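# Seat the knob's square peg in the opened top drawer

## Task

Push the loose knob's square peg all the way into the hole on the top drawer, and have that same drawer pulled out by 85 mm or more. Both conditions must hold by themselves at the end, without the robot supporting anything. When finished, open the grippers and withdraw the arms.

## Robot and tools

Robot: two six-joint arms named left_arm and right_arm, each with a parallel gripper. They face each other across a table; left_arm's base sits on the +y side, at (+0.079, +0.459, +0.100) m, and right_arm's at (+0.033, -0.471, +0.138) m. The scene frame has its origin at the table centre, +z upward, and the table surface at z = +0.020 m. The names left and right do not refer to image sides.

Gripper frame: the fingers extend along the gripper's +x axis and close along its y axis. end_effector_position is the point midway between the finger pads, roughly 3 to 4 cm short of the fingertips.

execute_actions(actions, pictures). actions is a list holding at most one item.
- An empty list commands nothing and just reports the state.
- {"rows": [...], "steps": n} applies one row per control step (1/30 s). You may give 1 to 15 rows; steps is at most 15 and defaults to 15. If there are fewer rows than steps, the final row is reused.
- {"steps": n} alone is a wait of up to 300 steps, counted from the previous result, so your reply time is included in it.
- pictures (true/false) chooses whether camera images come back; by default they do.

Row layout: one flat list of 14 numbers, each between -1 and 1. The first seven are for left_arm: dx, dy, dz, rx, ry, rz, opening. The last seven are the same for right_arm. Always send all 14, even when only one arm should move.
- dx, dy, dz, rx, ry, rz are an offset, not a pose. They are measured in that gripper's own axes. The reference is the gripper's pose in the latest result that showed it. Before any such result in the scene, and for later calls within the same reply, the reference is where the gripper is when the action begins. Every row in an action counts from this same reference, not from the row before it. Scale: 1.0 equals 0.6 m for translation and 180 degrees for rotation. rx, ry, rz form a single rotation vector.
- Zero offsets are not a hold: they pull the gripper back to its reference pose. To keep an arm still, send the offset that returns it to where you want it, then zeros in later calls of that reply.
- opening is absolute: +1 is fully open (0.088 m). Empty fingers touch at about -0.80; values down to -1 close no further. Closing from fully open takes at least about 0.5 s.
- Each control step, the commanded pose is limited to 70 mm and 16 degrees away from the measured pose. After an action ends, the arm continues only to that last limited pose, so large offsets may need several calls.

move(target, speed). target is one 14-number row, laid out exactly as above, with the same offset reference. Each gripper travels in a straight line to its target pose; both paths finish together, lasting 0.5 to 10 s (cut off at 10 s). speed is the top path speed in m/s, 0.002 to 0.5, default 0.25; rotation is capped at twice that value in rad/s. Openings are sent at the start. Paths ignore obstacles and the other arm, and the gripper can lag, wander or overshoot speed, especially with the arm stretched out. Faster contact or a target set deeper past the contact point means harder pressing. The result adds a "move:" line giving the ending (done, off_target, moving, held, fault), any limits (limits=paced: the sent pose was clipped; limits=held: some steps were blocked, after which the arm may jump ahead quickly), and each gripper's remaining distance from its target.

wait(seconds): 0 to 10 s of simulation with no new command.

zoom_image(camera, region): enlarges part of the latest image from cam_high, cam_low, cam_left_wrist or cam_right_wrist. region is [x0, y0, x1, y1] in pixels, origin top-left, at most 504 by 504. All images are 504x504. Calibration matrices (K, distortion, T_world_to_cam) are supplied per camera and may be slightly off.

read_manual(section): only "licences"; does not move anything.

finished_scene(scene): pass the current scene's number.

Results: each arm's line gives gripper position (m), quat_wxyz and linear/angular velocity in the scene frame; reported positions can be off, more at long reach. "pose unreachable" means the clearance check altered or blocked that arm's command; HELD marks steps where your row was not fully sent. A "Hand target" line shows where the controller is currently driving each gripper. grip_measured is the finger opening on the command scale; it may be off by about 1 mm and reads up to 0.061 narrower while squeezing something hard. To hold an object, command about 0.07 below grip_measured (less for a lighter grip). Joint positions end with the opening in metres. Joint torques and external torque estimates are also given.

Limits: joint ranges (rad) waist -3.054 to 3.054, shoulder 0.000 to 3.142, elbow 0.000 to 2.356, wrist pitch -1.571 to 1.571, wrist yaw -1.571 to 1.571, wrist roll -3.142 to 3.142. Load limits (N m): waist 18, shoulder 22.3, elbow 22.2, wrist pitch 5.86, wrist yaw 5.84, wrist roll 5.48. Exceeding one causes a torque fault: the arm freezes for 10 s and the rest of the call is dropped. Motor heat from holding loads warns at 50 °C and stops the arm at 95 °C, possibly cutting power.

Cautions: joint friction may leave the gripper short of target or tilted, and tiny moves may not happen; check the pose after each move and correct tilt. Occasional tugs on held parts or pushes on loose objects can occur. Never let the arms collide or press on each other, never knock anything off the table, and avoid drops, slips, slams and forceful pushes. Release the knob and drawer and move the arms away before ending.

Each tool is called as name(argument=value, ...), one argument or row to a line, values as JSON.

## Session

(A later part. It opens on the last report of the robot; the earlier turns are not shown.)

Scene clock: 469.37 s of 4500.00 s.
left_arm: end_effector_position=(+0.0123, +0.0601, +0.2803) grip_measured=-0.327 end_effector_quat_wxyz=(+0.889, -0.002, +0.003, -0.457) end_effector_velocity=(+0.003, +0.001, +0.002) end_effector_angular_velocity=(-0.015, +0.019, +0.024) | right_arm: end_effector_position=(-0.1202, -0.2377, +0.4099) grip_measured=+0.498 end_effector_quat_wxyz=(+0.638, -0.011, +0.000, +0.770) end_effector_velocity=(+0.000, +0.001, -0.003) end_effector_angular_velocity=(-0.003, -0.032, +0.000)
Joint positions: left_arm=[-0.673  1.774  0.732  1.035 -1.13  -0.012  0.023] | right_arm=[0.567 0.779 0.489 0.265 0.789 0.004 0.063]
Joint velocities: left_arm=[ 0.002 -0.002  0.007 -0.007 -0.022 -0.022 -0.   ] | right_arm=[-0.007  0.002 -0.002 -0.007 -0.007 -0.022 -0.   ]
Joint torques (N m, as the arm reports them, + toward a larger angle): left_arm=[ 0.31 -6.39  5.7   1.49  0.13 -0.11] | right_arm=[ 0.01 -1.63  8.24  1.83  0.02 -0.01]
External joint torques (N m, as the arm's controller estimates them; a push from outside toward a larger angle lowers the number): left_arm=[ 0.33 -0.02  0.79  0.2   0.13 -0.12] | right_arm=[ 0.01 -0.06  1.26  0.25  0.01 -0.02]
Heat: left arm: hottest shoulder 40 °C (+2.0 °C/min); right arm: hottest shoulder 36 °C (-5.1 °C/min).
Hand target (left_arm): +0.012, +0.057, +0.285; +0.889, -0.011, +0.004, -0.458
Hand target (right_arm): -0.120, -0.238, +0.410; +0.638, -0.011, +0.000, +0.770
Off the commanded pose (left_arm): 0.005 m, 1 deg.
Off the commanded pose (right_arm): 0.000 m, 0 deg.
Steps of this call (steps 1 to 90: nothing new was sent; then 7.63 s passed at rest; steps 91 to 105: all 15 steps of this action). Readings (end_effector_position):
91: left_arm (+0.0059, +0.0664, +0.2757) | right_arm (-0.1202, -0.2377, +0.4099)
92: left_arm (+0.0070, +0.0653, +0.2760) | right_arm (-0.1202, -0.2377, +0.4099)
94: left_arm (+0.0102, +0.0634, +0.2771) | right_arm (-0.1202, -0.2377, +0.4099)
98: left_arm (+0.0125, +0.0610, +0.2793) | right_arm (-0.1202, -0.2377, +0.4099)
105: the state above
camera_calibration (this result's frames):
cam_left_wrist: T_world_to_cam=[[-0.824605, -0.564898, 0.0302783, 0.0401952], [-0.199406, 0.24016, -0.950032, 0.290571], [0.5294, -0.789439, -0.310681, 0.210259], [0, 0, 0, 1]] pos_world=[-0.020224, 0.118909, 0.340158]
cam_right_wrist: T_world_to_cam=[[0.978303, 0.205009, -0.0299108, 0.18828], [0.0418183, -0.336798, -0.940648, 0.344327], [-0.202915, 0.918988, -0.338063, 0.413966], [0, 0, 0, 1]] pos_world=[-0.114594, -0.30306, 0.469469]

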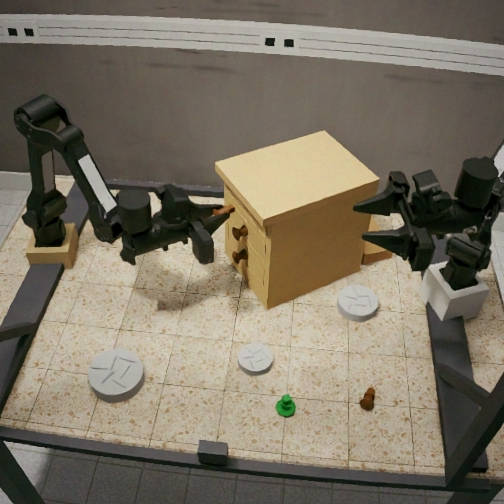

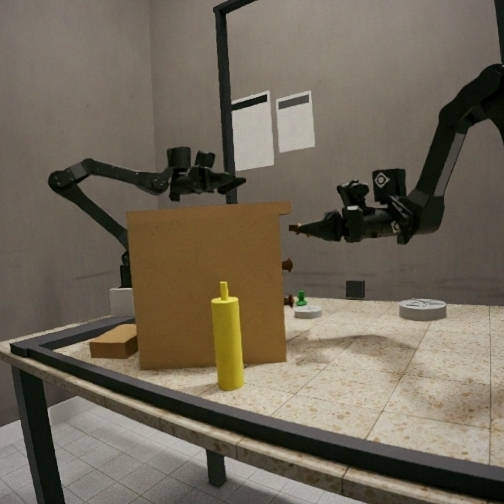

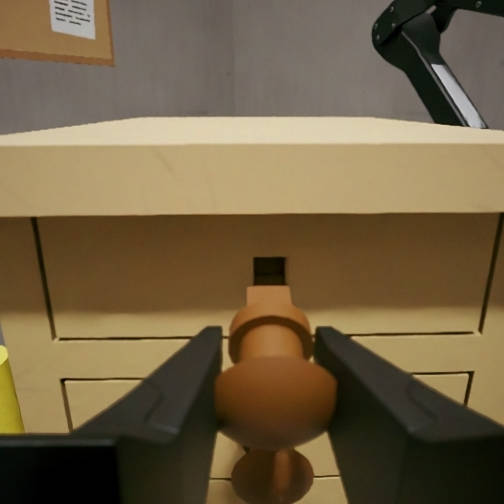

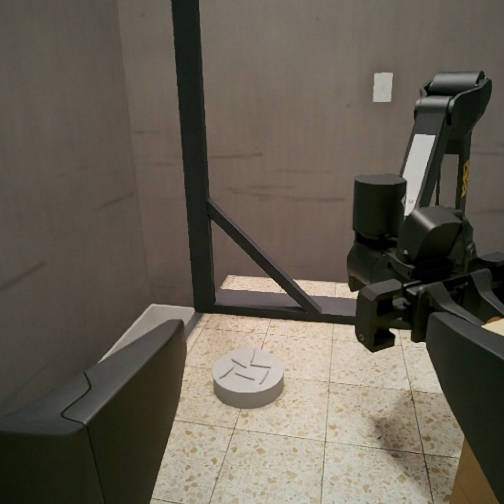

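execute_actions(
  actions=[
    {"rows":[[0.028,-0.008,0.002,0,0,0,-0.42,0,0,0,0,0,0,0.5]],"steps":15},
  ],
)

zoom_image(
  camera="cam_left_wrist",
  region=[190, 200, 350, 360],
)

Scene clock: 473.80 s of 4500.00 s.
left_arm: end_effector_position=(+0.0184, +0.0475, +0.2818) grip_measured=-0.327 end_effector_quat_wxyz=(+0.890, -0.003, +0.003, -0.457) end_effector_velocity=(+0.001, -0.001, +0.002) end_effector_angular_velocity=(+0.002, -0.005, +0.010) | right_arm: end_effector_position=(-0.1202, -0.2377, +0.4099) grip_measured=+0.498 end_effector_quat_wxyz=(+0.638, -0.011, +0.000, +0.770) end_effector_velocity=(+0.000, -0.000, -0.006) end_effector_angular_velocity=(-0.011, -0.044, +0.005)
Joint positions: left_arm=[-0.638  1.796  0.769  1.022 -1.096 -0.013  0.023] | right_arm=[0.567 0.779 0.489 0.265 0.789 0.004 0.063]
Joint velocities: left_arm=[ 0.002 -0.002  0.007 -0.007 -0.007  0.007 -0.   ] | right_arm=[-0.002 -0.002 -0.007 -0.022 -0.007 -0.022 -0.   ]
Joint torques (N m, as the arm reports them, + toward a larger angle): left_arm=[ 0.37 -5.68  5.64  1.21  0.12  0.08] | right_arm=[ 0.04 -1.59  8.21  1.83  0.02 -0.01]
External joint torques (N m, as the arm's controller estimates them; a push from outside toward a larger angle lowers the number): left_arm=[ 0.36  0.9   0.69 -0.1   0.13  0.07] | right_arm=[ 0.04 -0.1   1.34  0.28  0.01 -0.02]
Heat: left arm: hottest shoulder 39 °C (+1.0 °C/min); right arm: hottest elbow 37 °C (-4.0 °C/min).
Hand target (left_arm): +0.018, +0.044, +0.281; +0.889, -0.002, +0.003, -0.457
Hand target (right_arm): -0.120, -0.238, +0.410; +0.638, -0.011, +0.000, +0.770
Off the commanded pose (left_arm): 0.004 m, 0 deg.
Off the commanded pose (right_arm): 0.000 m, 0 deg.
Steps of this call (steps 1 to 90: nothing new was sent; then 0.93 s passed at rest; steps 91 to 105: all 15 steps of this action). Readings (end_effector_position):
91: left_arm (+0.0123, +0.0588, +0.2810) | right_arm (-0.1202, -0.2377, +0.4099)
92: left_arm (+0.0132, +0.0566, +0.2814) | right_arm (-0.1202, -0.2377, +0.4099)
94: left_arm (+0.0161, +0.0524, +0.2826) | right_arm (-0.1202, -0.2377, +0.4099)
98: left_arm (+0.0187, +0.0489, +0.2824) | right_arm (-0.1202, -0.2377, +0.4099)
105: the state above
camera_calibration (this result's frames):
cam_left_wrist: T_world_to_cam=[[-0.823914, -0.565802, 0.0321546, 0.0375617], [-0.200962, 0.238646, -0.950085, 0.296365], [0.529886, -0.789251, -0.310328, 0.197431], [0, 0, 0, 1]] pos_world=[-0.0141102, 0.106349, 0.341633]
cam_right_wrist: T_world_to_cam=[[0.978303, 0.205009, -0.0299108, 0.18828], [0.0418183, -0.336798, -0.940648, 0.344327], [-0.202915, 0.918988, -0.338063, 0.413966], [0, 0, 0, 1]] pos_world=[-0.114594, -0.30306, 0.469469]

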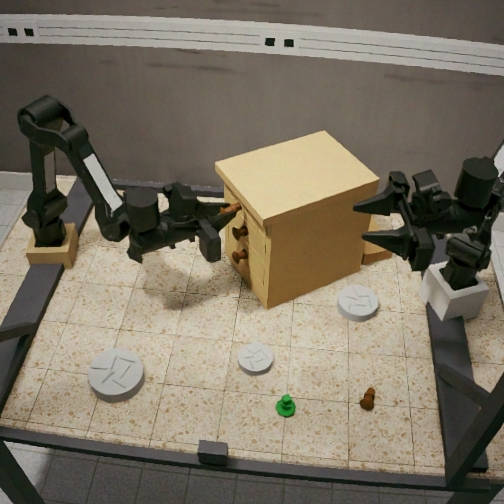

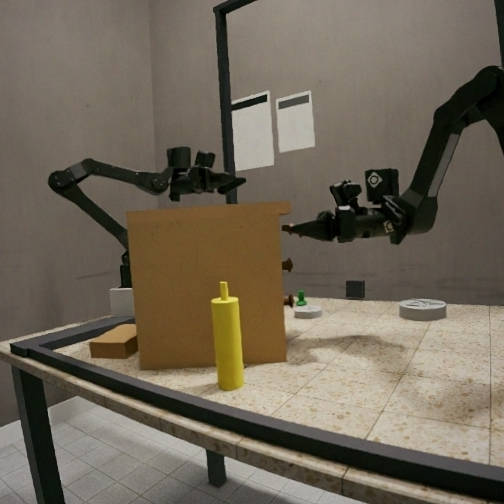

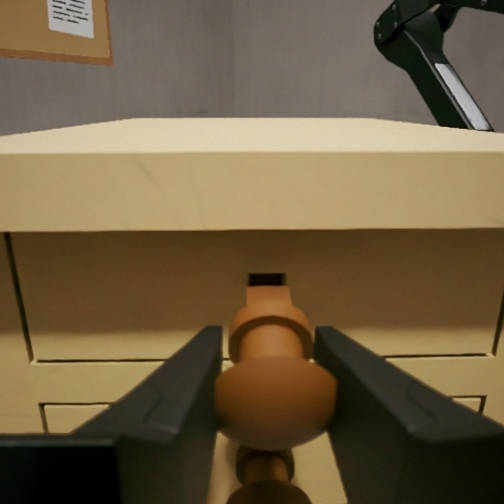

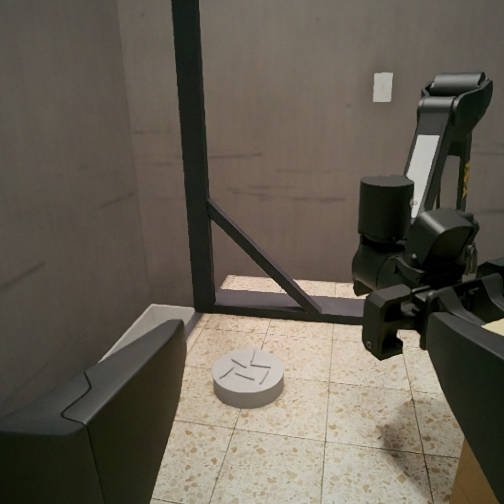

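Region (190, 200, 350, 360) of cam_left_wrist's 504x504 image, scaled by 3.150, with more detail than that image has.

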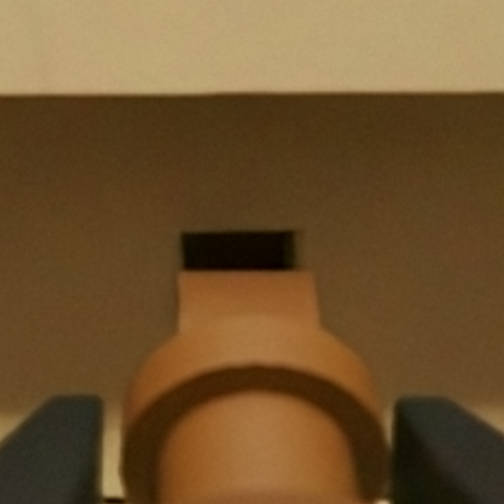

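execute_actions(
  actions=[
    {"rows":[[0.015,0.002,-0.003,0,0,0,-0.42,0,0,0,0,0,0,0.5]],"steps":15},
  ],
)

zoom_image(
  camera="cam_left_wrist",
  region=[190, 200, 350, 360],
)

Scene clock: 480.53 s of 4500.00 s.
left_arm: end_effector_position=(+0.0244, +0.0440, +0.2805) grip_measured=-0.327 end_effector_quat_wxyz=(+0.890, -0.002, +0.003, -0.457) end_effector_velocity=(+0.000, -0.000, +0.001) end_effector_angular_velocity=(-0.011, +0.009, -0.005) | right_arm: end_effector_position=(-0.1202, -0.2377, +0.4099) grip_measured=+0.498 end_effector_quat_wxyz=(+0.638, -0.011, +0.000, +0.770) end_effector_velocity=(+0.003, +0.001, -0.002) end_effector_angular_velocity=(-0.005, +0.001, -0.015)
Joint positions: left_arm=[-0.617  1.801  0.77   1.022 -1.075 -0.013  0.023] | right_arm=[0.567 0.779 0.489 0.265 0.789 0.004 0.063]
Joint velocities: left_arm=[ 0.002 -0.002 -0.002  0.007  0.007 -0.007  0.   ] | right_arm=[-0.007 -0.002 -0.002 -0.007  0.007  0.007 -0.   ]
Joint torques (N m, as the arm reports them, + toward a larger angle): left_arm=[ 0.33 -5.44  5.63  1.59  0.18  0.04] | right_arm=[ 0.04 -1.59  8.22  1.82  0.01  0.  ]
External joint torques (N m, as the arm's controller estimates them; a push from outside toward a larger angle lowers the number): left_arm=[0.3  1.16 0.66 0.27 0.18 0.04] | right_arm=[ 0.05 -0.05  1.3   0.25  0.   -0.01]
Heat: left arm: hottest shoulder 39 °C (+0.0 °C/min); right arm: hottest elbow 37 °C (-3.0 °C/min).
Hand target (left_arm): +0.024, +0.041, +0.280; +0.889, -0.003, +0.003, -0.457
Hand target (right_arm): -0.120, -0.238, +0.410; +0.638, -0.011, +0.000, +0.770
Off the commanded pose (left_arm): 0.003 m, 0 deg.
Off the commanded pose (right_arm): 0.000 m, 0 deg.
Steps of this call (steps 1 to 90: nothing new was sent; then 3.23 s passed at rest; steps 91 to 105: all 15 steps of this action). Readings (end_effector_position):
91: left_arm (+0.0185, +0.0468, +0.2817) | right_arm (-0.1202, -0.2377, +0.4099)
92: left_arm (+0.0194, +0.0461, +0.2816) | right_arm (-0.1202, -0.2377, +0.4099)
94: left_arm (+0.0221, +0.0452, +0.2810) | right_arm (-0.1202, -0.2377, +0.4099)
98: left_arm (+0.0246, +0.0442, +0.2804) | right_arm (-0.1202, -0.2377, +0.4099)
105: the state above
camera_calibration (this result's frames):
cam_left_wrist: T_world_to_cam=[[-0.823731, -0.566192, 0.0298911, 0.0411795], [-0.200046, 0.240901, -0.94971, 0.296991], [0.530518, -0.788285, -0.311702, 0.191361], [0, 0, 0, 1]] pos_world=[-0.00818777, 0.102617, 0.340472]
cam_right_wrist: T_world_to_cam=[[0.978303, 0.205009, -0.0299108, 0.18828], [0.0418183, -0.336798, -0.940648, 0.344327], [-0.202915, 0.918988, -0.338063, 0.413966], [0, 0, 0, 1]] pos_world=[-0.114594, -0.30306, 0.469469]

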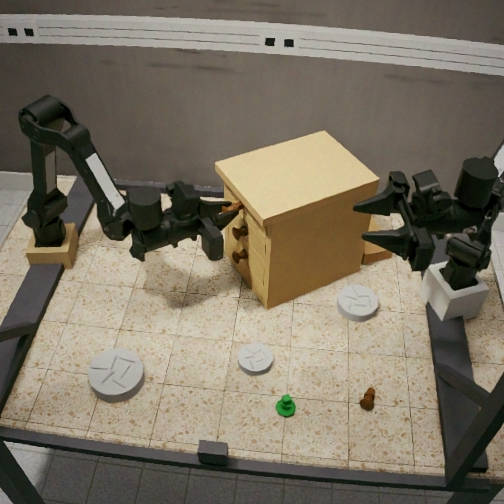

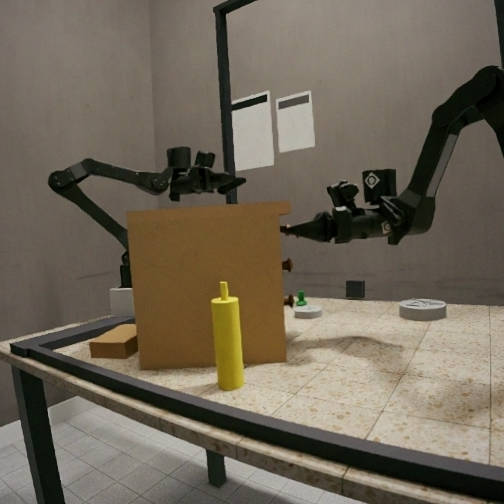

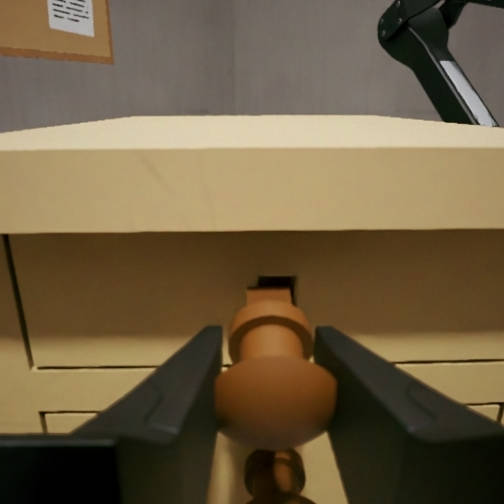

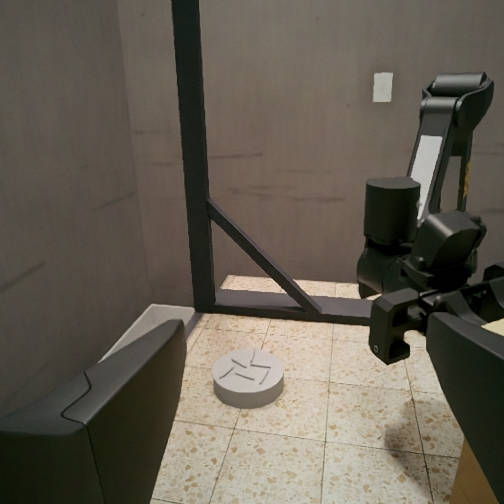

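Region (190, 200, 350, 360) of cam_left_wrist's 504x504 image, scaled by 3.150, with more detail than that image has.

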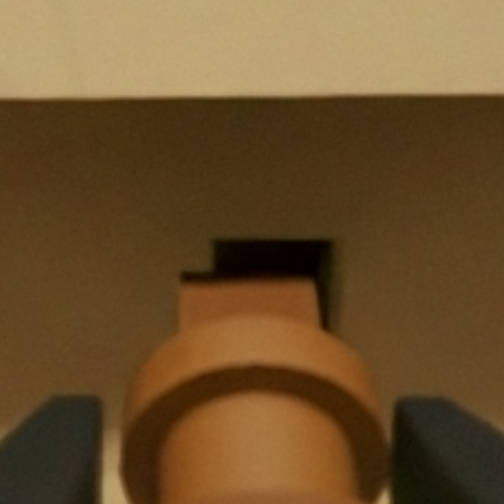

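execute_actions(
  actions=[
    {"rows":[[0,-0.009,0.001,0,0,0,-0.42,0,0,0,0,0,0,0.5]],"steps":15},
  ],
)

zoom_image(
  camera="cam_left_wrist",
  region=[190, 200, 350, 360],
)

zoom_image(
  camera="cam_low",
  region=[260, 190, 340, 270],
)

Scene clock: 488.07 s of 4500.00 s.
left_arm: end_effector_position=(+0.0227, +0.0430, +0.2814) grip_measured=-0.327 end_effector_quat_wxyz=(+0.890, -0.001, +0.003, -0.457) end_effector_velocity=(-0.000, +0.001, -0.001) end_effector_angular_velocity=(+0.011, -0.002, +0.005) | right_arm: end_effector_position=(-0.1202, -0.2377, +0.4099) grip_measured=+0.498 end_effector_quat_wxyz=(+0.638, -0.011, +0.000, +0.770) end_effector_velocity=(-0.001, -0.001, +0.000) end_effector_angular_velocity=(-0.000, -0.009, +0.010)
Joint positions: left_arm=[-0.62   1.803  0.778  1.016 -1.078 -0.013  0.023] | right_arm=[0.567 0.779 0.489 0.265 0.789 0.004 0.063]
Joint velocities: left_arm=[-0.002 -0.002  0.002 -0.022 -0.007 -0.007 -0.   ] | right_arm=[ 0.002 -0.002  0.002 -0.007 -0.007 -0.007  0.   ]
Joint torques (N m, as the arm reports them, + toward a larger angle): left_arm=[-0.43 -5.5   5.71  1.2  -0.26  0.05] | right_arm=[ 0.01 -1.6   8.25  1.82  0.02  0.  ]
External joint torques (N m, as the arm's controller estimates them; a push from outside toward a larger angle lowers the number): left_arm=[-0.46  1.08  0.76 -0.1  -0.25  0.04] | right_arm=[-0.01 -0.06  1.28  0.24  0.01 -0.01]
Heat: left arm: hottest shoulder 38 °C (-1.0 °C/min); right arm: hottest elbow 37 °C (-3.0 °C/min).
Hand target (left_arm): +0.020, +0.041, +0.281; +0.890, -0.001, +0.003, -0.456
Hand target (right_arm): -0.120, -0.238, +0.410; +0.638, -0.011, +0.000, +0.770
Off the commanded pose (left_arm): 0.003 m, 0 deg.
Off the commanded pose (right_arm): 0.000 m, 0 deg.
Steps of this call (steps 1 to 90: nothing new was sent; then 4.03 s passed at rest; steps 91 to 105: all 15 steps of this action). Readings (end_effector_position):
91: left_arm (+0.0245, +0.0438, +0.2805) | right_arm (-0.1202, -0.2377, +0.4099)
92: left_arm (+0.0244, +0.0436, +0.2807) | right_arm (-0.1202, -0.2377, +0.4099)
94: left_arm (+0.0240, +0.0432, +0.2809) | right_arm (-0.1202, -0.2377, +0.4099)
98: left_arm (+0.0229, +0.0431, +0.2814) | right_arm (-0.1202, -0.2377, +0.4099)
105: the state above
camera_calibration (this result's frames):
cam_left_wrist: T_world_to_cam=[[-0.824168, -0.565574, 0.0295478, 0.0392522], [-0.199683, 0.241369, -0.949667, 0.297633], [0.529975, -0.788586, -0.311865, 0.191897], [0, 0, 0, 1]] pos_world=[-0.00991773, 0.101688, 0.341338]
cam_right_wrist: T_world_to_cam=[[0.978303, 0.205009, -0.0299108, 0.18828], [0.0418183, -0.336798, -0.940648, 0.344327], [-0.202915, 0.918988, -0.338063, 0.413966], [0, 0, 0, 1]] pos_world=[-0.114594, -0.30306, 0.469469]

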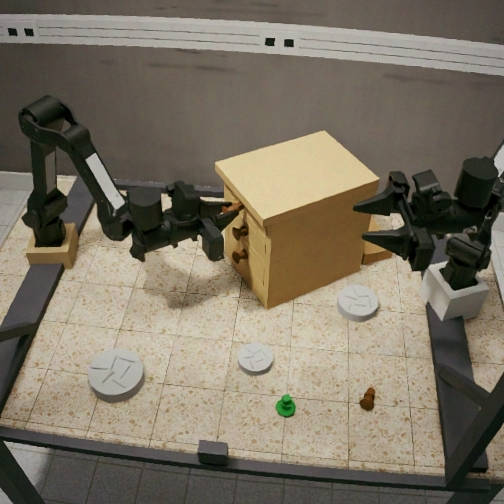

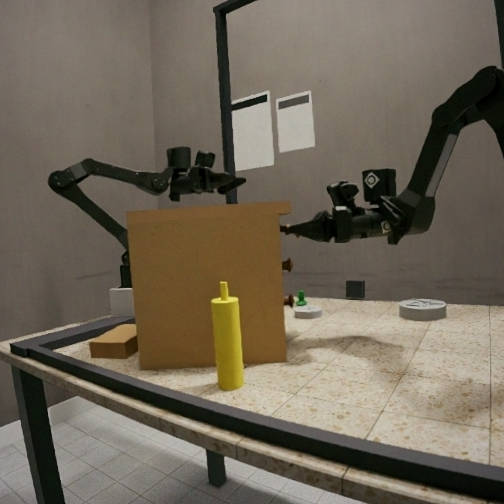

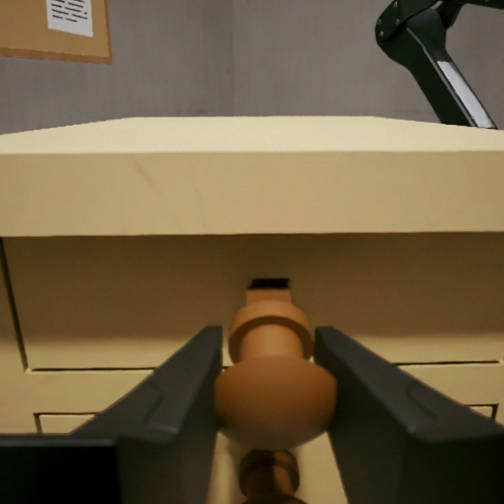

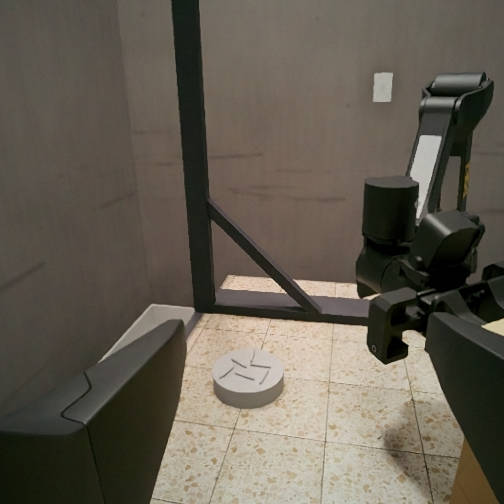

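Region (190, 200, 350, 360) of cam_left_wrist's 504x504 image, scaled by 3.150, with more detail than that image has.

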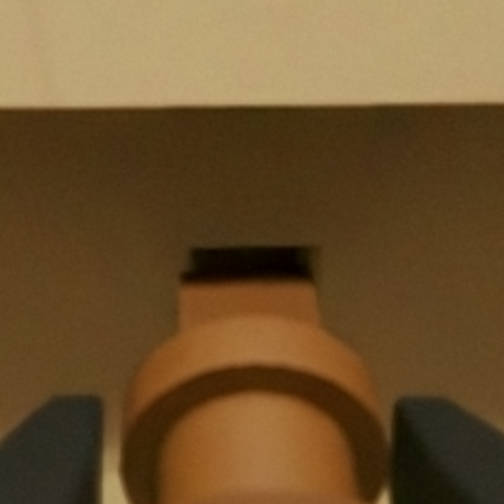

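Region (260, 190, 340, 270) of cam_low's 504x504 image, scaled by 6.300, with more detail than that image has.

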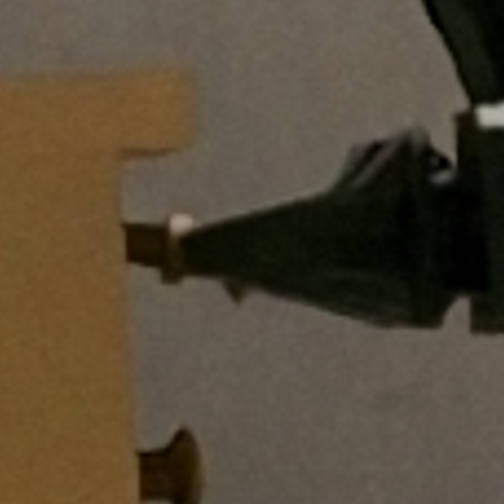

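execute_actions(
  actions=[
    {"rows":[[0,-0.007,0.004,0,0,0,-0.42,0,0,0,0,0,0,0.5]],"steps":15},
  ],
)

zoom_image(
  camera="cam_left_wrist",
  region=[190, 200, 350, 360],
)

Scene clock: 493.70 s of 4500.00 s.
left_arm: end_effector_position=(+0.0214, +0.0423, +0.2814) grip_measured=-0.327 end_effector_quat_wxyz=(+0.889, +0.002, +0.003, -0.458) end_effector_velocity=(-0.002, +0.000, -0.003) end_effector_angular_velocity=(+0.024, -0.016, -0.010) | right_arm: end_effector_position=(-0.1202, -0.2377, +0.4099) grip_measured=+0.498 end_effector_quat_wxyz=(+0.638, -0.011, +0.000, +0.770) end_effector_velocity=(-0.000, -0.000, +0.001) end_effector_angular_velocity=(+0.003, +0.013, +0.005)
Joint positions: left_arm=[-0.622  1.803  0.783  1.004 -1.079 -0.013  0.023] | right_arm=[0.567 0.779 0.489 0.265 0.789 0.004 0.063]
Joint velocities: left_arm=[-0.002 -0.002 -0.002 -0.022  0.007  0.007 -0.   ] | right_arm=[-0.002 -0.002 -0.002  0.007 -0.007  0.007  0.   ]
Joint torques (N m, as the arm reports them, + toward a larger angle): left_arm=[-0.35 -6.45  5.94  1.2  -0.24  0.02] | right_arm=[ 0.04 -1.57  8.23  1.83  0.01  0.  ]
External joint torques (N m, as the arm's controller estimates them; a push from outside toward a larger angle lowers the number): left_arm=[-0.33  0.13  0.98 -0.1  -0.24  0.01] | right_arm=[ 0.04 -0.02  1.29  0.26  0.   -0.01]
Heat: left arm: hottest shoulder 38 °C (-1.0 °C/min); right arm: hottest elbow 37 °C (-3.0 °C/min).
Hand target (left_arm): +0.019, +0.041, +0.284; +0.889, -0.002, +0.003, -0.457
Hand target (right_arm): -0.120, -0.238, +0.410; +0.638, -0.011, +0.000, +0.770
Off the commanded pose (left_arm): 0.004 m, 0 deg.
Off the commanded pose (right_arm): 0.000 m, 0 deg.
Steps of this call (steps 1 to 90: nothing new was sent; then 2.13 s passed at rest; steps 91 to 105: all 15 steps of this action). Readings (end_effector_position):
91: left_arm (+0.0225, +0.0430, +0.2813) | right_arm (-0.1202, -0.2377, +0.4099)
92: left_arm (+0.0223, +0.0429, +0.2811) | right_arm (-0.1202, -0.2377, +0.4099)
94: left_arm (+0.0219, +0.0426, +0.2813) | right_arm (-0.1202, -0.2377, +0.4099)
98: left_arm (+0.0216, +0.0424, +0.2814) | right_arm (-0.1202, -0.2377, +0.4099)
105: the state above
camera_calibration (this result's frames):
cam_left_wrist: T_world_to_cam=[[-0.825111, -0.564479, 0.0235618, 0.0394358], [-0.196424, 0.247516, -0.948764, 0.297027], [0.529725, -0.787464, -0.315105, 0.192924], [0, 0, 0, 1]] pos_world=[-0.0113143, 0.100662, 0.34167]
cam_right_wrist: T_world_to_cam=[[0.978303, 0.205009, -0.0299108, 0.18828], [0.0418183, -0.336798, -0.940648, 0.344327], [-0.202915, 0.918988, -0.338063, 0.413966], [0, 0, 0, 1]] pos_world=[-0.114594, -0.30306, 0.469469]

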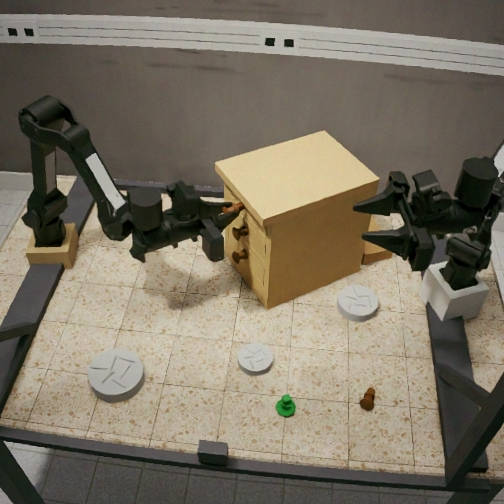

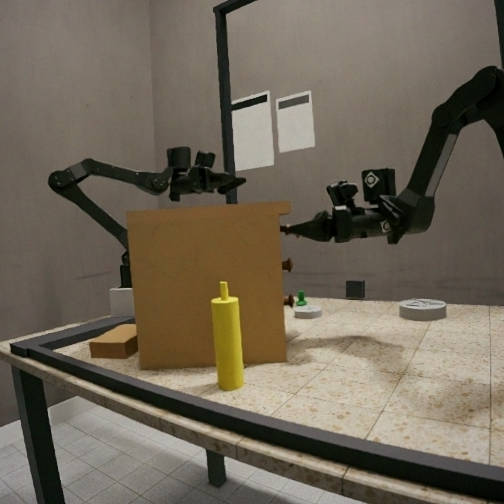

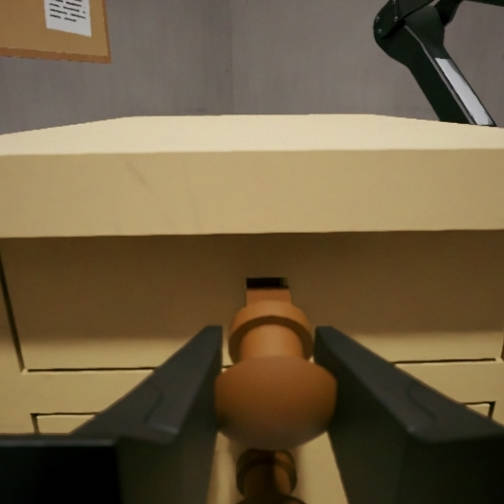

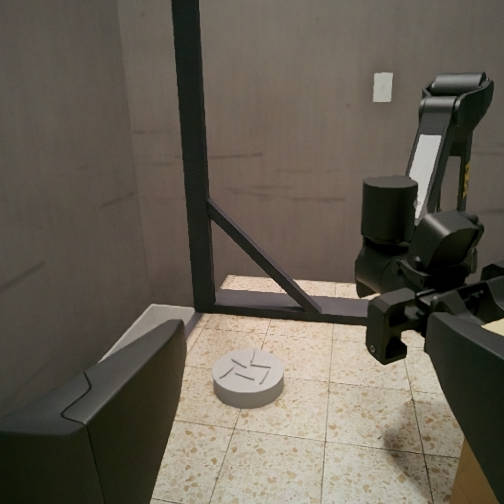

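Region (190, 200, 350, 360) of cam_left_wrist's 504x504 image, scaled by 3.150, with more detail than that image has.

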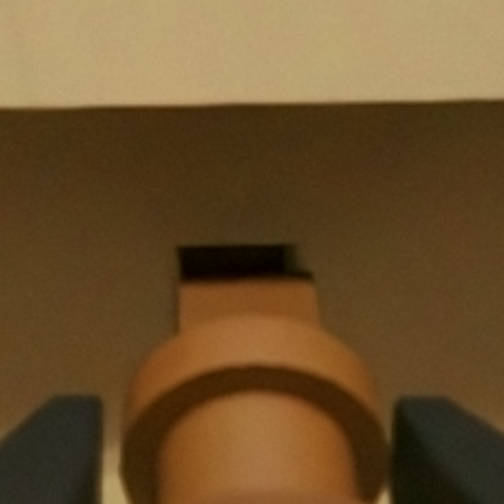

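execute_actions(
  actions=[
    {"rows":[[0.012,0.001,0.005,-0.004,0,0,-0.42,0,0,0,0,0,0,0.5]],"steps":15},
  ],
)

zoom_image(
  camera="cam_left_wrist",
  region=[190, 200, 350, 360],
)

Scene clock: 498.17 s of 4500.00 s.
left_arm: end_effector_position=(+0.0259, +0.0397, +0.2805) grip_measured=-0.327 end_effector_quat_wxyz=(+0.889, +0.003, +0.005, -0.457) end_effector_velocity=(+0.000, +0.001, -0.001) end_effector_angular_velocity=(+0.002, +0.003, +0.005) | right_arm: end_effector_position=(-0.1202, -0.2377, +0.4099) grip_measured=+0.498 end_effector_quat_wxyz=(+0.638, -0.011, +0.000, +0.770) end_effector_velocity=(+0.001, -0.001, -0.005) end_effector_angular_velocity=(-0.011, -0.025, +0.005)
Joint positions: left_arm=[-0.607  1.803  0.786  0.99  -1.064 -0.021  0.023] | right_arm=[0.567 0.779 0.489 0.265 0.789 0.004 0.063]
Joint velocities: left_arm=[-0.002 -0.002 -0.002 -0.007 -0.007 -0.007 -0.   ] | right_arm=[-0.002 -0.007 -0.007 -0.022 -0.007 -0.007  0.   ]
Joint torques (N m, as the arm reports them, + toward a larger angle): left_arm=[ 0.29 -6.79  5.94  1.15  0.13 -0.07] | right_arm=[ 0.01 -1.61  8.22  1.82  0.01 -0.01]
External joint torques (N m, as the arm's controller estimates them; a push from outside toward a larger angle lowers the number): left_arm=[ 0.32 -0.15  0.96 -0.17  0.14 -0.07] | right_arm=[ 0.01 -0.05  1.28  0.25  0.   -0.02]
Heat: left arm: hottest shoulder 38 °C (-1.0 °C/min); right arm: hottest elbow 37 °C (-2.0 °C/min).
Hand target (left_arm): +0.026, +0.037, +0.284; +0.889, -0.003, +0.006, -0.457
Hand target (right_arm): -0.120, -0.238, +0.410; +0.638, -0.011, +0.000, +0.770
Off the commanded pose (left_arm): 0.005 m, 1 deg.
Off the commanded pose (right_arm): 0.000 m, 0 deg.
Steps of this call (steps 1 to 90: nothing new was sent; then 0.97 s passed at rest; steps 91 to 105: all 15 steps of this action). Readings (end_effector_position):
91: left_arm (+0.0216, +0.0422, +0.2812) | right_arm (-0.1202, -0.2377, +0.4099)
92: left_arm (+0.0222, +0.0420, +0.2810) | right_arm (-0.1202, -0.2377, +0.4099)
94: left_arm (+0.0237, +0.0411, +0.2807) | right_arm (-0.1202, -0.2377, +0.4099)
98: left_arm (+0.0258, +0.0401, +0.2806) | right_arm (-0.1202, -0.2377, +0.4099)
105: the state above
camera_calibration (this result's frames):
cam_left_wrist: T_world_to_cam=[[-0.824355, -0.5656, 0.0231609, 0.0418751], [-0.199207, 0.251557, -0.94712, 0.297127], [0.529864, -0.785376, -0.320044, 0.189482], [0, 0, 0, 1]] pos_world=[-0.00669024, 0.0977548, 0.341088]
cam_right_wrist: T_world_to_cam=[[0.978303, 0.205009, -0.0299108, 0.18828], [0.0418183, -0.336798, -0.940648, 0.344327], [-0.202915, 0.918988, -0.338063, 0.413966], [0, 0, 0, 1]] pos_world=[-0.114594, -0.30306, 0.469469]

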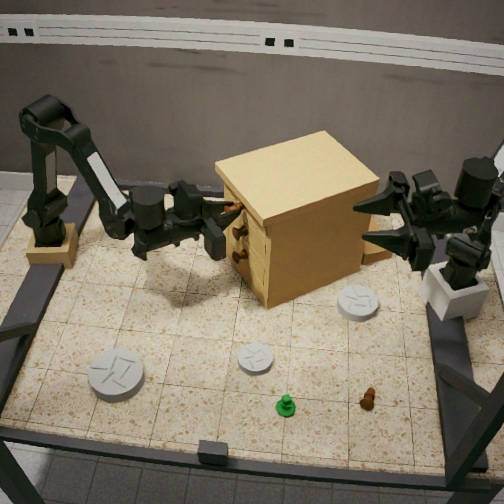

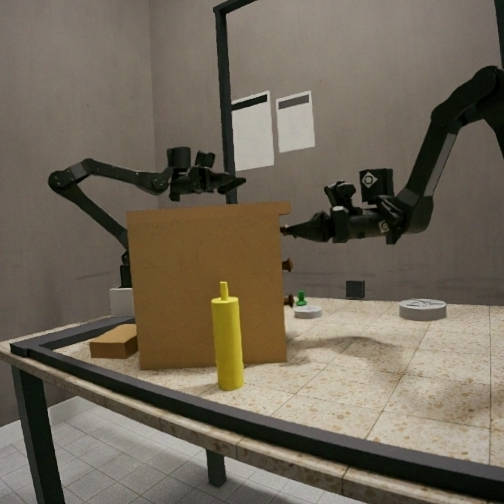

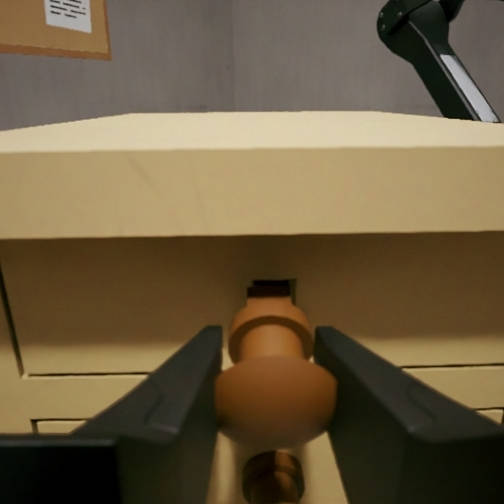

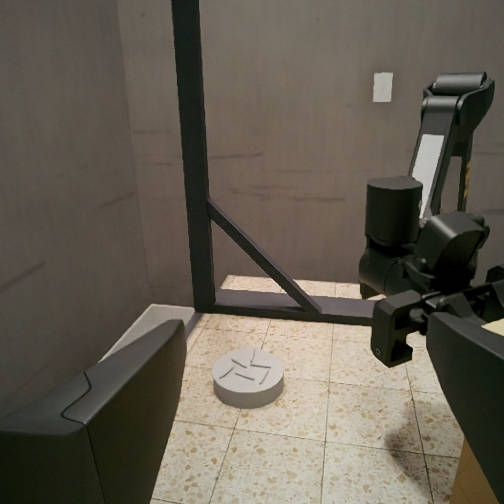

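Region (190, 200, 350, 360) of cam_left_wrist's 504x504 image, scaled by 3.150, with more detail than that image has.

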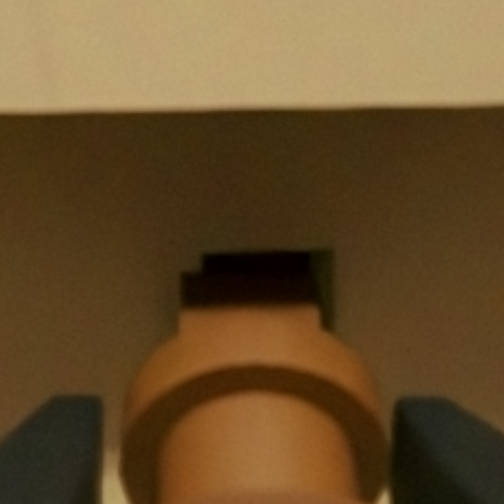

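execute_actions(
  actions=[
    {"rows":[[-0.002,-0.007,0.012,-0.004,-0.006,0,-0.42,0,0,0,0,0,0,0.5]],"steps":15},
  ],
)

zoom_image(
  camera="cam_left_wrist",
  region=[190, 200, 350, 360],
)

Scene clock: 504.03 s of 4500.00 s.
left_arm: end_effector_position=(+0.0241, +0.0398, +0.2845) grip_measured=-0.327 end_effector_quat_wxyz=(+0.889, -0.001, +0.001, -0.457) end_effector_velocity=(-0.002, +0.002, -0.001) end_effector_angular_velocity=(+0.011, -0.009, -0.000) | right_arm: end_effector_position=(-0.1202, -0.2377, +0.4099) grip_measured=+0.498 end_effector_quat_wxyz=(+0.638, -0.011, +0.000, +0.770) end_effector_velocity=(-0.004, -0.001, -0.002) end_effector_angular_velocity=(-0.004, -0.013, +0.034)
Joint positions: left_arm=[-0.612  1.803  0.79   1.012 -1.068 -0.004  0.023] | right_arm=[0.567 0.779 0.489 0.265 0.789 0.004 0.063]
Joint velocities: left_arm=[-0.007 -0.002 -0.002 -0.007 -0.007  0.007 -0.   ] | right_arm=[-0.002 -0.002 -0.002 -0.007 -0.037 -0.007 -0.   ]
Joint torques (N m, as the arm reports them, + toward a larger angle): left_arm=[-0.3  -6.38  5.79  1.62 -0.24  0.14] | right_arm=[ 0.01 -1.59  8.22  1.8   0.01  0.  ]
External joint torques (N m, as the arm's controller estimates them; a push from outside toward a larger angle lowers the number): left_arm=[-0.27  0.27  0.78  0.31 -0.24  0.13] | right_arm=[-0.01 -0.04  1.29  0.24  0.01 -0.01]
Heat: left arm: hottest shoulder 38 °C (-1.0 °C/min); right arm: hottest elbow 37 °C (-2.0 °C/min).
Hand target (left_arm): +0.022, +0.038, +0.288; +0.889, -0.007, +0.000, -0.457
Hand target (right_arm): -0.120, -0.238, +0.410; +0.638, -0.011, +0.000, +0.770
Off the commanded pose (left_arm): 0.004 m, 1 deg.
Off the commanded pose (right_arm): 0.000 m, 0 deg.
Steps of this call (steps 1 to 90: nothing new was sent; then 2.37 s passed at rest; steps 91 to 105: all 15 steps of this action). Readings (end_effector_position):
91: left_arm (+0.0260, +0.0396, +0.2806) | right_arm (-0.1202, -0.2377, +0.4099)
92: left_arm (+0.0259, +0.0395, +0.2812) | right_arm (-0.1202, -0.2377, +0.4099)
94: left_arm (+0.0254, +0.0395, +0.2824) | right_arm (-0.1202, -0.2377, +0.4099)
98: left_arm (+0.0243, +0.0396, +0.2840) | right_arm (-0.1202, -0.2377, +0.4099)
105: the state above
camera_calibration (this result's frames):
cam_left_wrist: T_world_to_cam=[[-0.824942, -0.564569, 0.0270474, 0.0392116], [-0.195535, 0.240161, -0.950836, 0.301988], [0.530317, -0.789674, -0.308512, 0.188701], [0, 0, 0, 1]] pos_world=[-0.00867485, 0.0986241, 0.344297]
cam_right_wrist: T_world_to_cam=[[0.978303, 0.205009, -0.0299108, 0.18828], [0.0418183, -0.336798, -0.940648, 0.344327], [-0.202915, 0.918988, -0.338063, 0.413966], [0, 0, 0, 1]] pos_world=[-0.114594, -0.30306, 0.469469]

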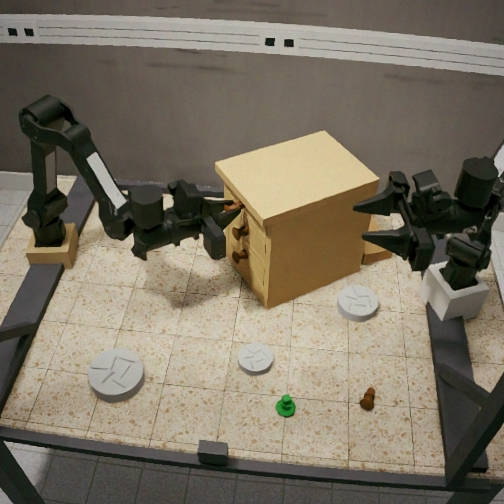

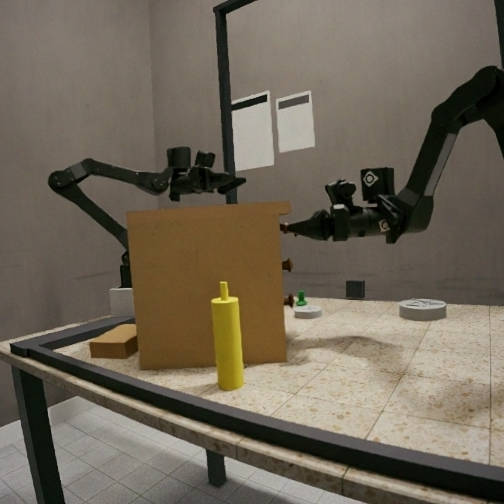

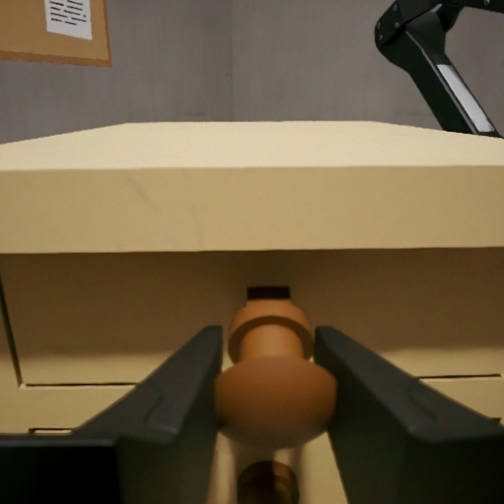

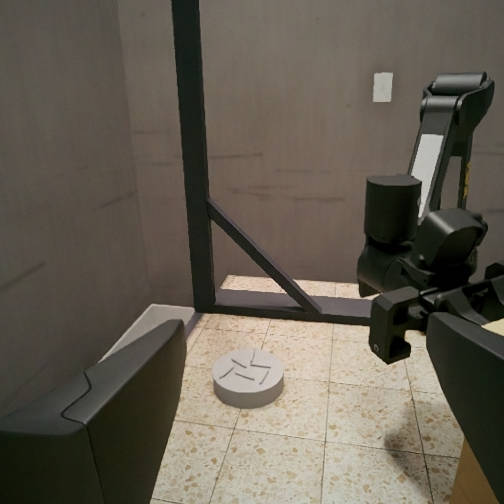

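Region (190, 200, 350, 360) of cam_left_wrist's 504x504 image, scaled by 3.150, with more detail than that image has.

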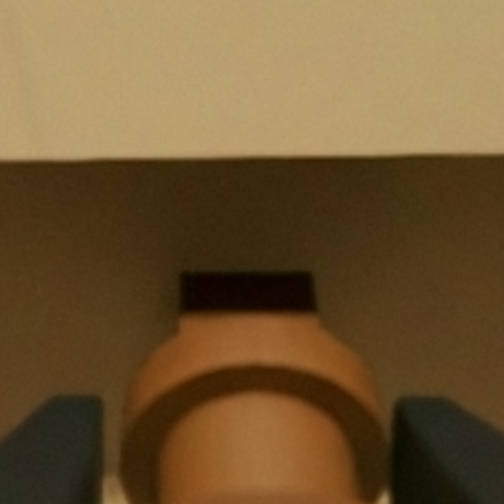

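execute_actions(
  actions=[
    {"rows":[[0,0,-0.006,0,0,0,-0.42,0,0,0,0,0,0,0.5]],"steps":15},
  ],
)

zoom_image(
  camera="cam_left_wrist",
  region=[190, 200, 350, 360],
)

Scene clock: 508.70 s of 4500.00 s.
left_arm: end_effector_position=(+0.0241, +0.0398, +0.2861) grip_measured=-0.327 end_effector_quat_wxyz=(+0.889, -0.007, +0.001, -0.457) end_effector_velocity=(+0.000, +0.002, +0.001) end_effector_angular_velocity=(-0.002, +0.005, +0.005) | right_arm: end_effector_position=(-0.1202, -0.2377, +0.4099) grip_measured=+0.498 end_effector_quat_wxyz=(+0.638, -0.011, +0.000, +0.770) end_effector_velocity=(-0.001, +0.000, -0.003) end_effector_angular_velocity=(-0.006, -0.017, +0.005)
Joint positions: left_arm=[-0.612  1.803  0.79   1.024 -1.068 -0.003  0.023] | right_arm=[0.567 0.779 0.489 0.265 0.789 0.004 0.063]
Joint velocities: left_arm=[-0.002 -0.007 -0.002 -0.007 -0.007 -0.007  0.   ] | right_arm=[-0.002  0.002 -0.002 -0.007 -0.007 -0.007 -0.   ]
Joint torques (N m, as the arm reports them, + toward a larger angle): left_arm=[-0.06 -5.61  4.04  1.6  -0.01 -0.02] | right_arm=[ 0.04 -1.62  8.21  1.82  0.01  0.  ]
External joint torques (N m, as the arm's controller estimates them; a push from outside toward a larger angle lowers the number): left_arm=[-0.06  1.12 -1.    0.27 -0.02 -0.03] | right_arm=[ 0.04 -0.1   1.28  0.25  0.   -0.01]
Heat: left arm: hottest shoulder 38 °C (-2.0 °C/min); right arm: hottest elbow 37 °C (-1.0 °C/min).
Hand target (left_arm): +0.024, +0.040, +0.281; +0.889, -0.001, +0.001, -0.457
Hand target (right_arm): -0.120, -0.238, +0.410; +0.638, -0.011, +0.000, +0.770
Off the commanded pose (left_arm): 0.005 m, 1 deg.
Off the commanded pose (right_arm): 0.000 m, 0 deg.
Steps of this call (steps 1 to 90: nothing new was sent; then 1.17 s passed at rest; steps 91 to 105: all 15 steps of this action). Readings (end_effector_position):
91: left_arm (+0.0241, +0.0398, +0.2849) | right_arm (-0.1202, -0.2377, +0.4099)
92: left_arm (+0.0241, +0.0398, +0.2852) | right_arm (-0.1202, -0.2377, +0.4099)
94: left_arm (+0.0241, +0.0398, +0.2856) | right_arm (-0.1202, -0.2377, +0.4099)
98: left_arm (+0.0241, +0.0398, +0.2859) | right_arm (-0.1202, -0.2377, +0.4099)
105: the state above
camera_calibration (this result's frames):
cam_left_wrist: T_world_to_cam=[[-0.824794, -0.564249, 0.0365762, 0.0364317], [-0.199955, 0.230555, -0.952293, 0.304419], [0.528898, -0.792759, -0.302985, 0.187775], [0, 0, 0, 1]] pos_world=[-0.00839514, 0.0992317, 0.345457]
cam_right_wrist: T_world_to_cam=[[0.978303, 0.205009, -0.0299108, 0.18828], [0.0418183, -0.336798, -0.940648, 0.344327], [-0.202915, 0.918988, -0.338063, 0.413966], [0, 0, 0, 1]] pos_world=[-0.114594, -0.30306, 0.469469]

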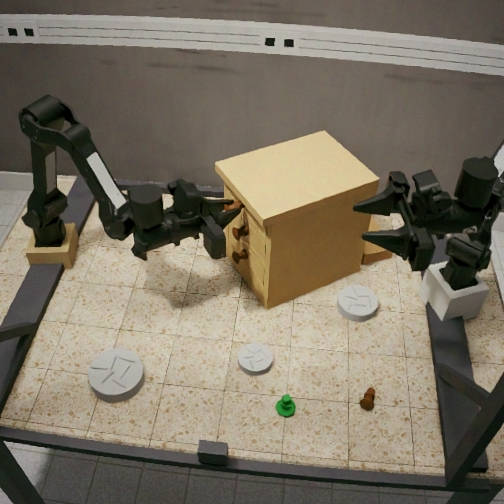

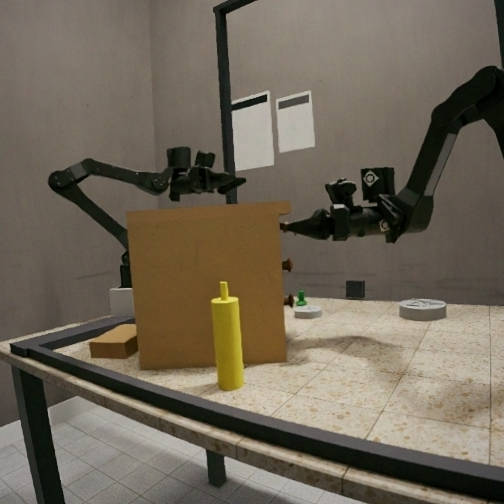

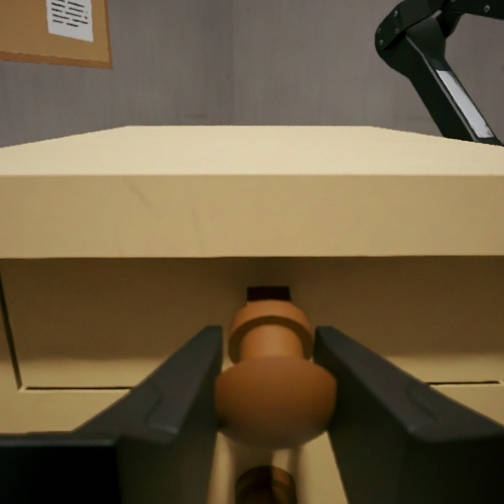

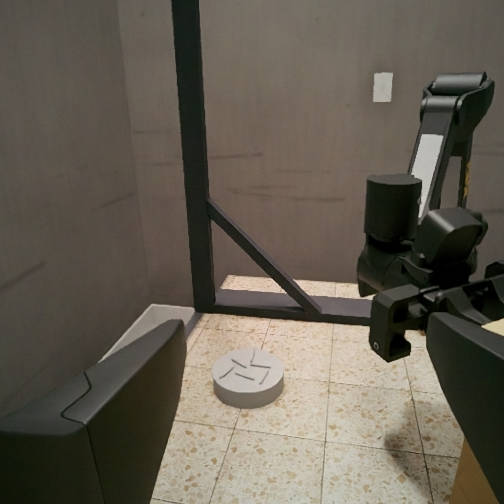

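Region (190, 200, 350, 360) of cam_left_wrist's 504x504 image, scaled by 3.150, with more detail than that image has.

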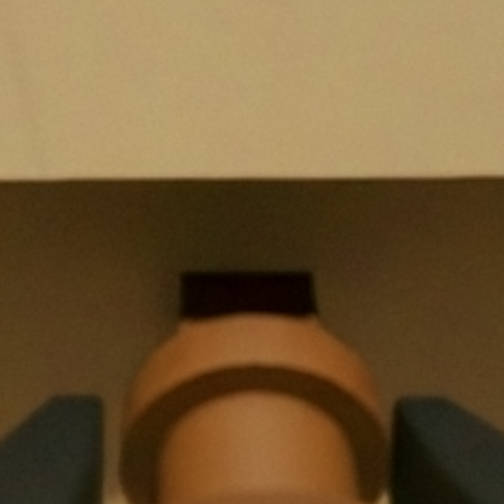

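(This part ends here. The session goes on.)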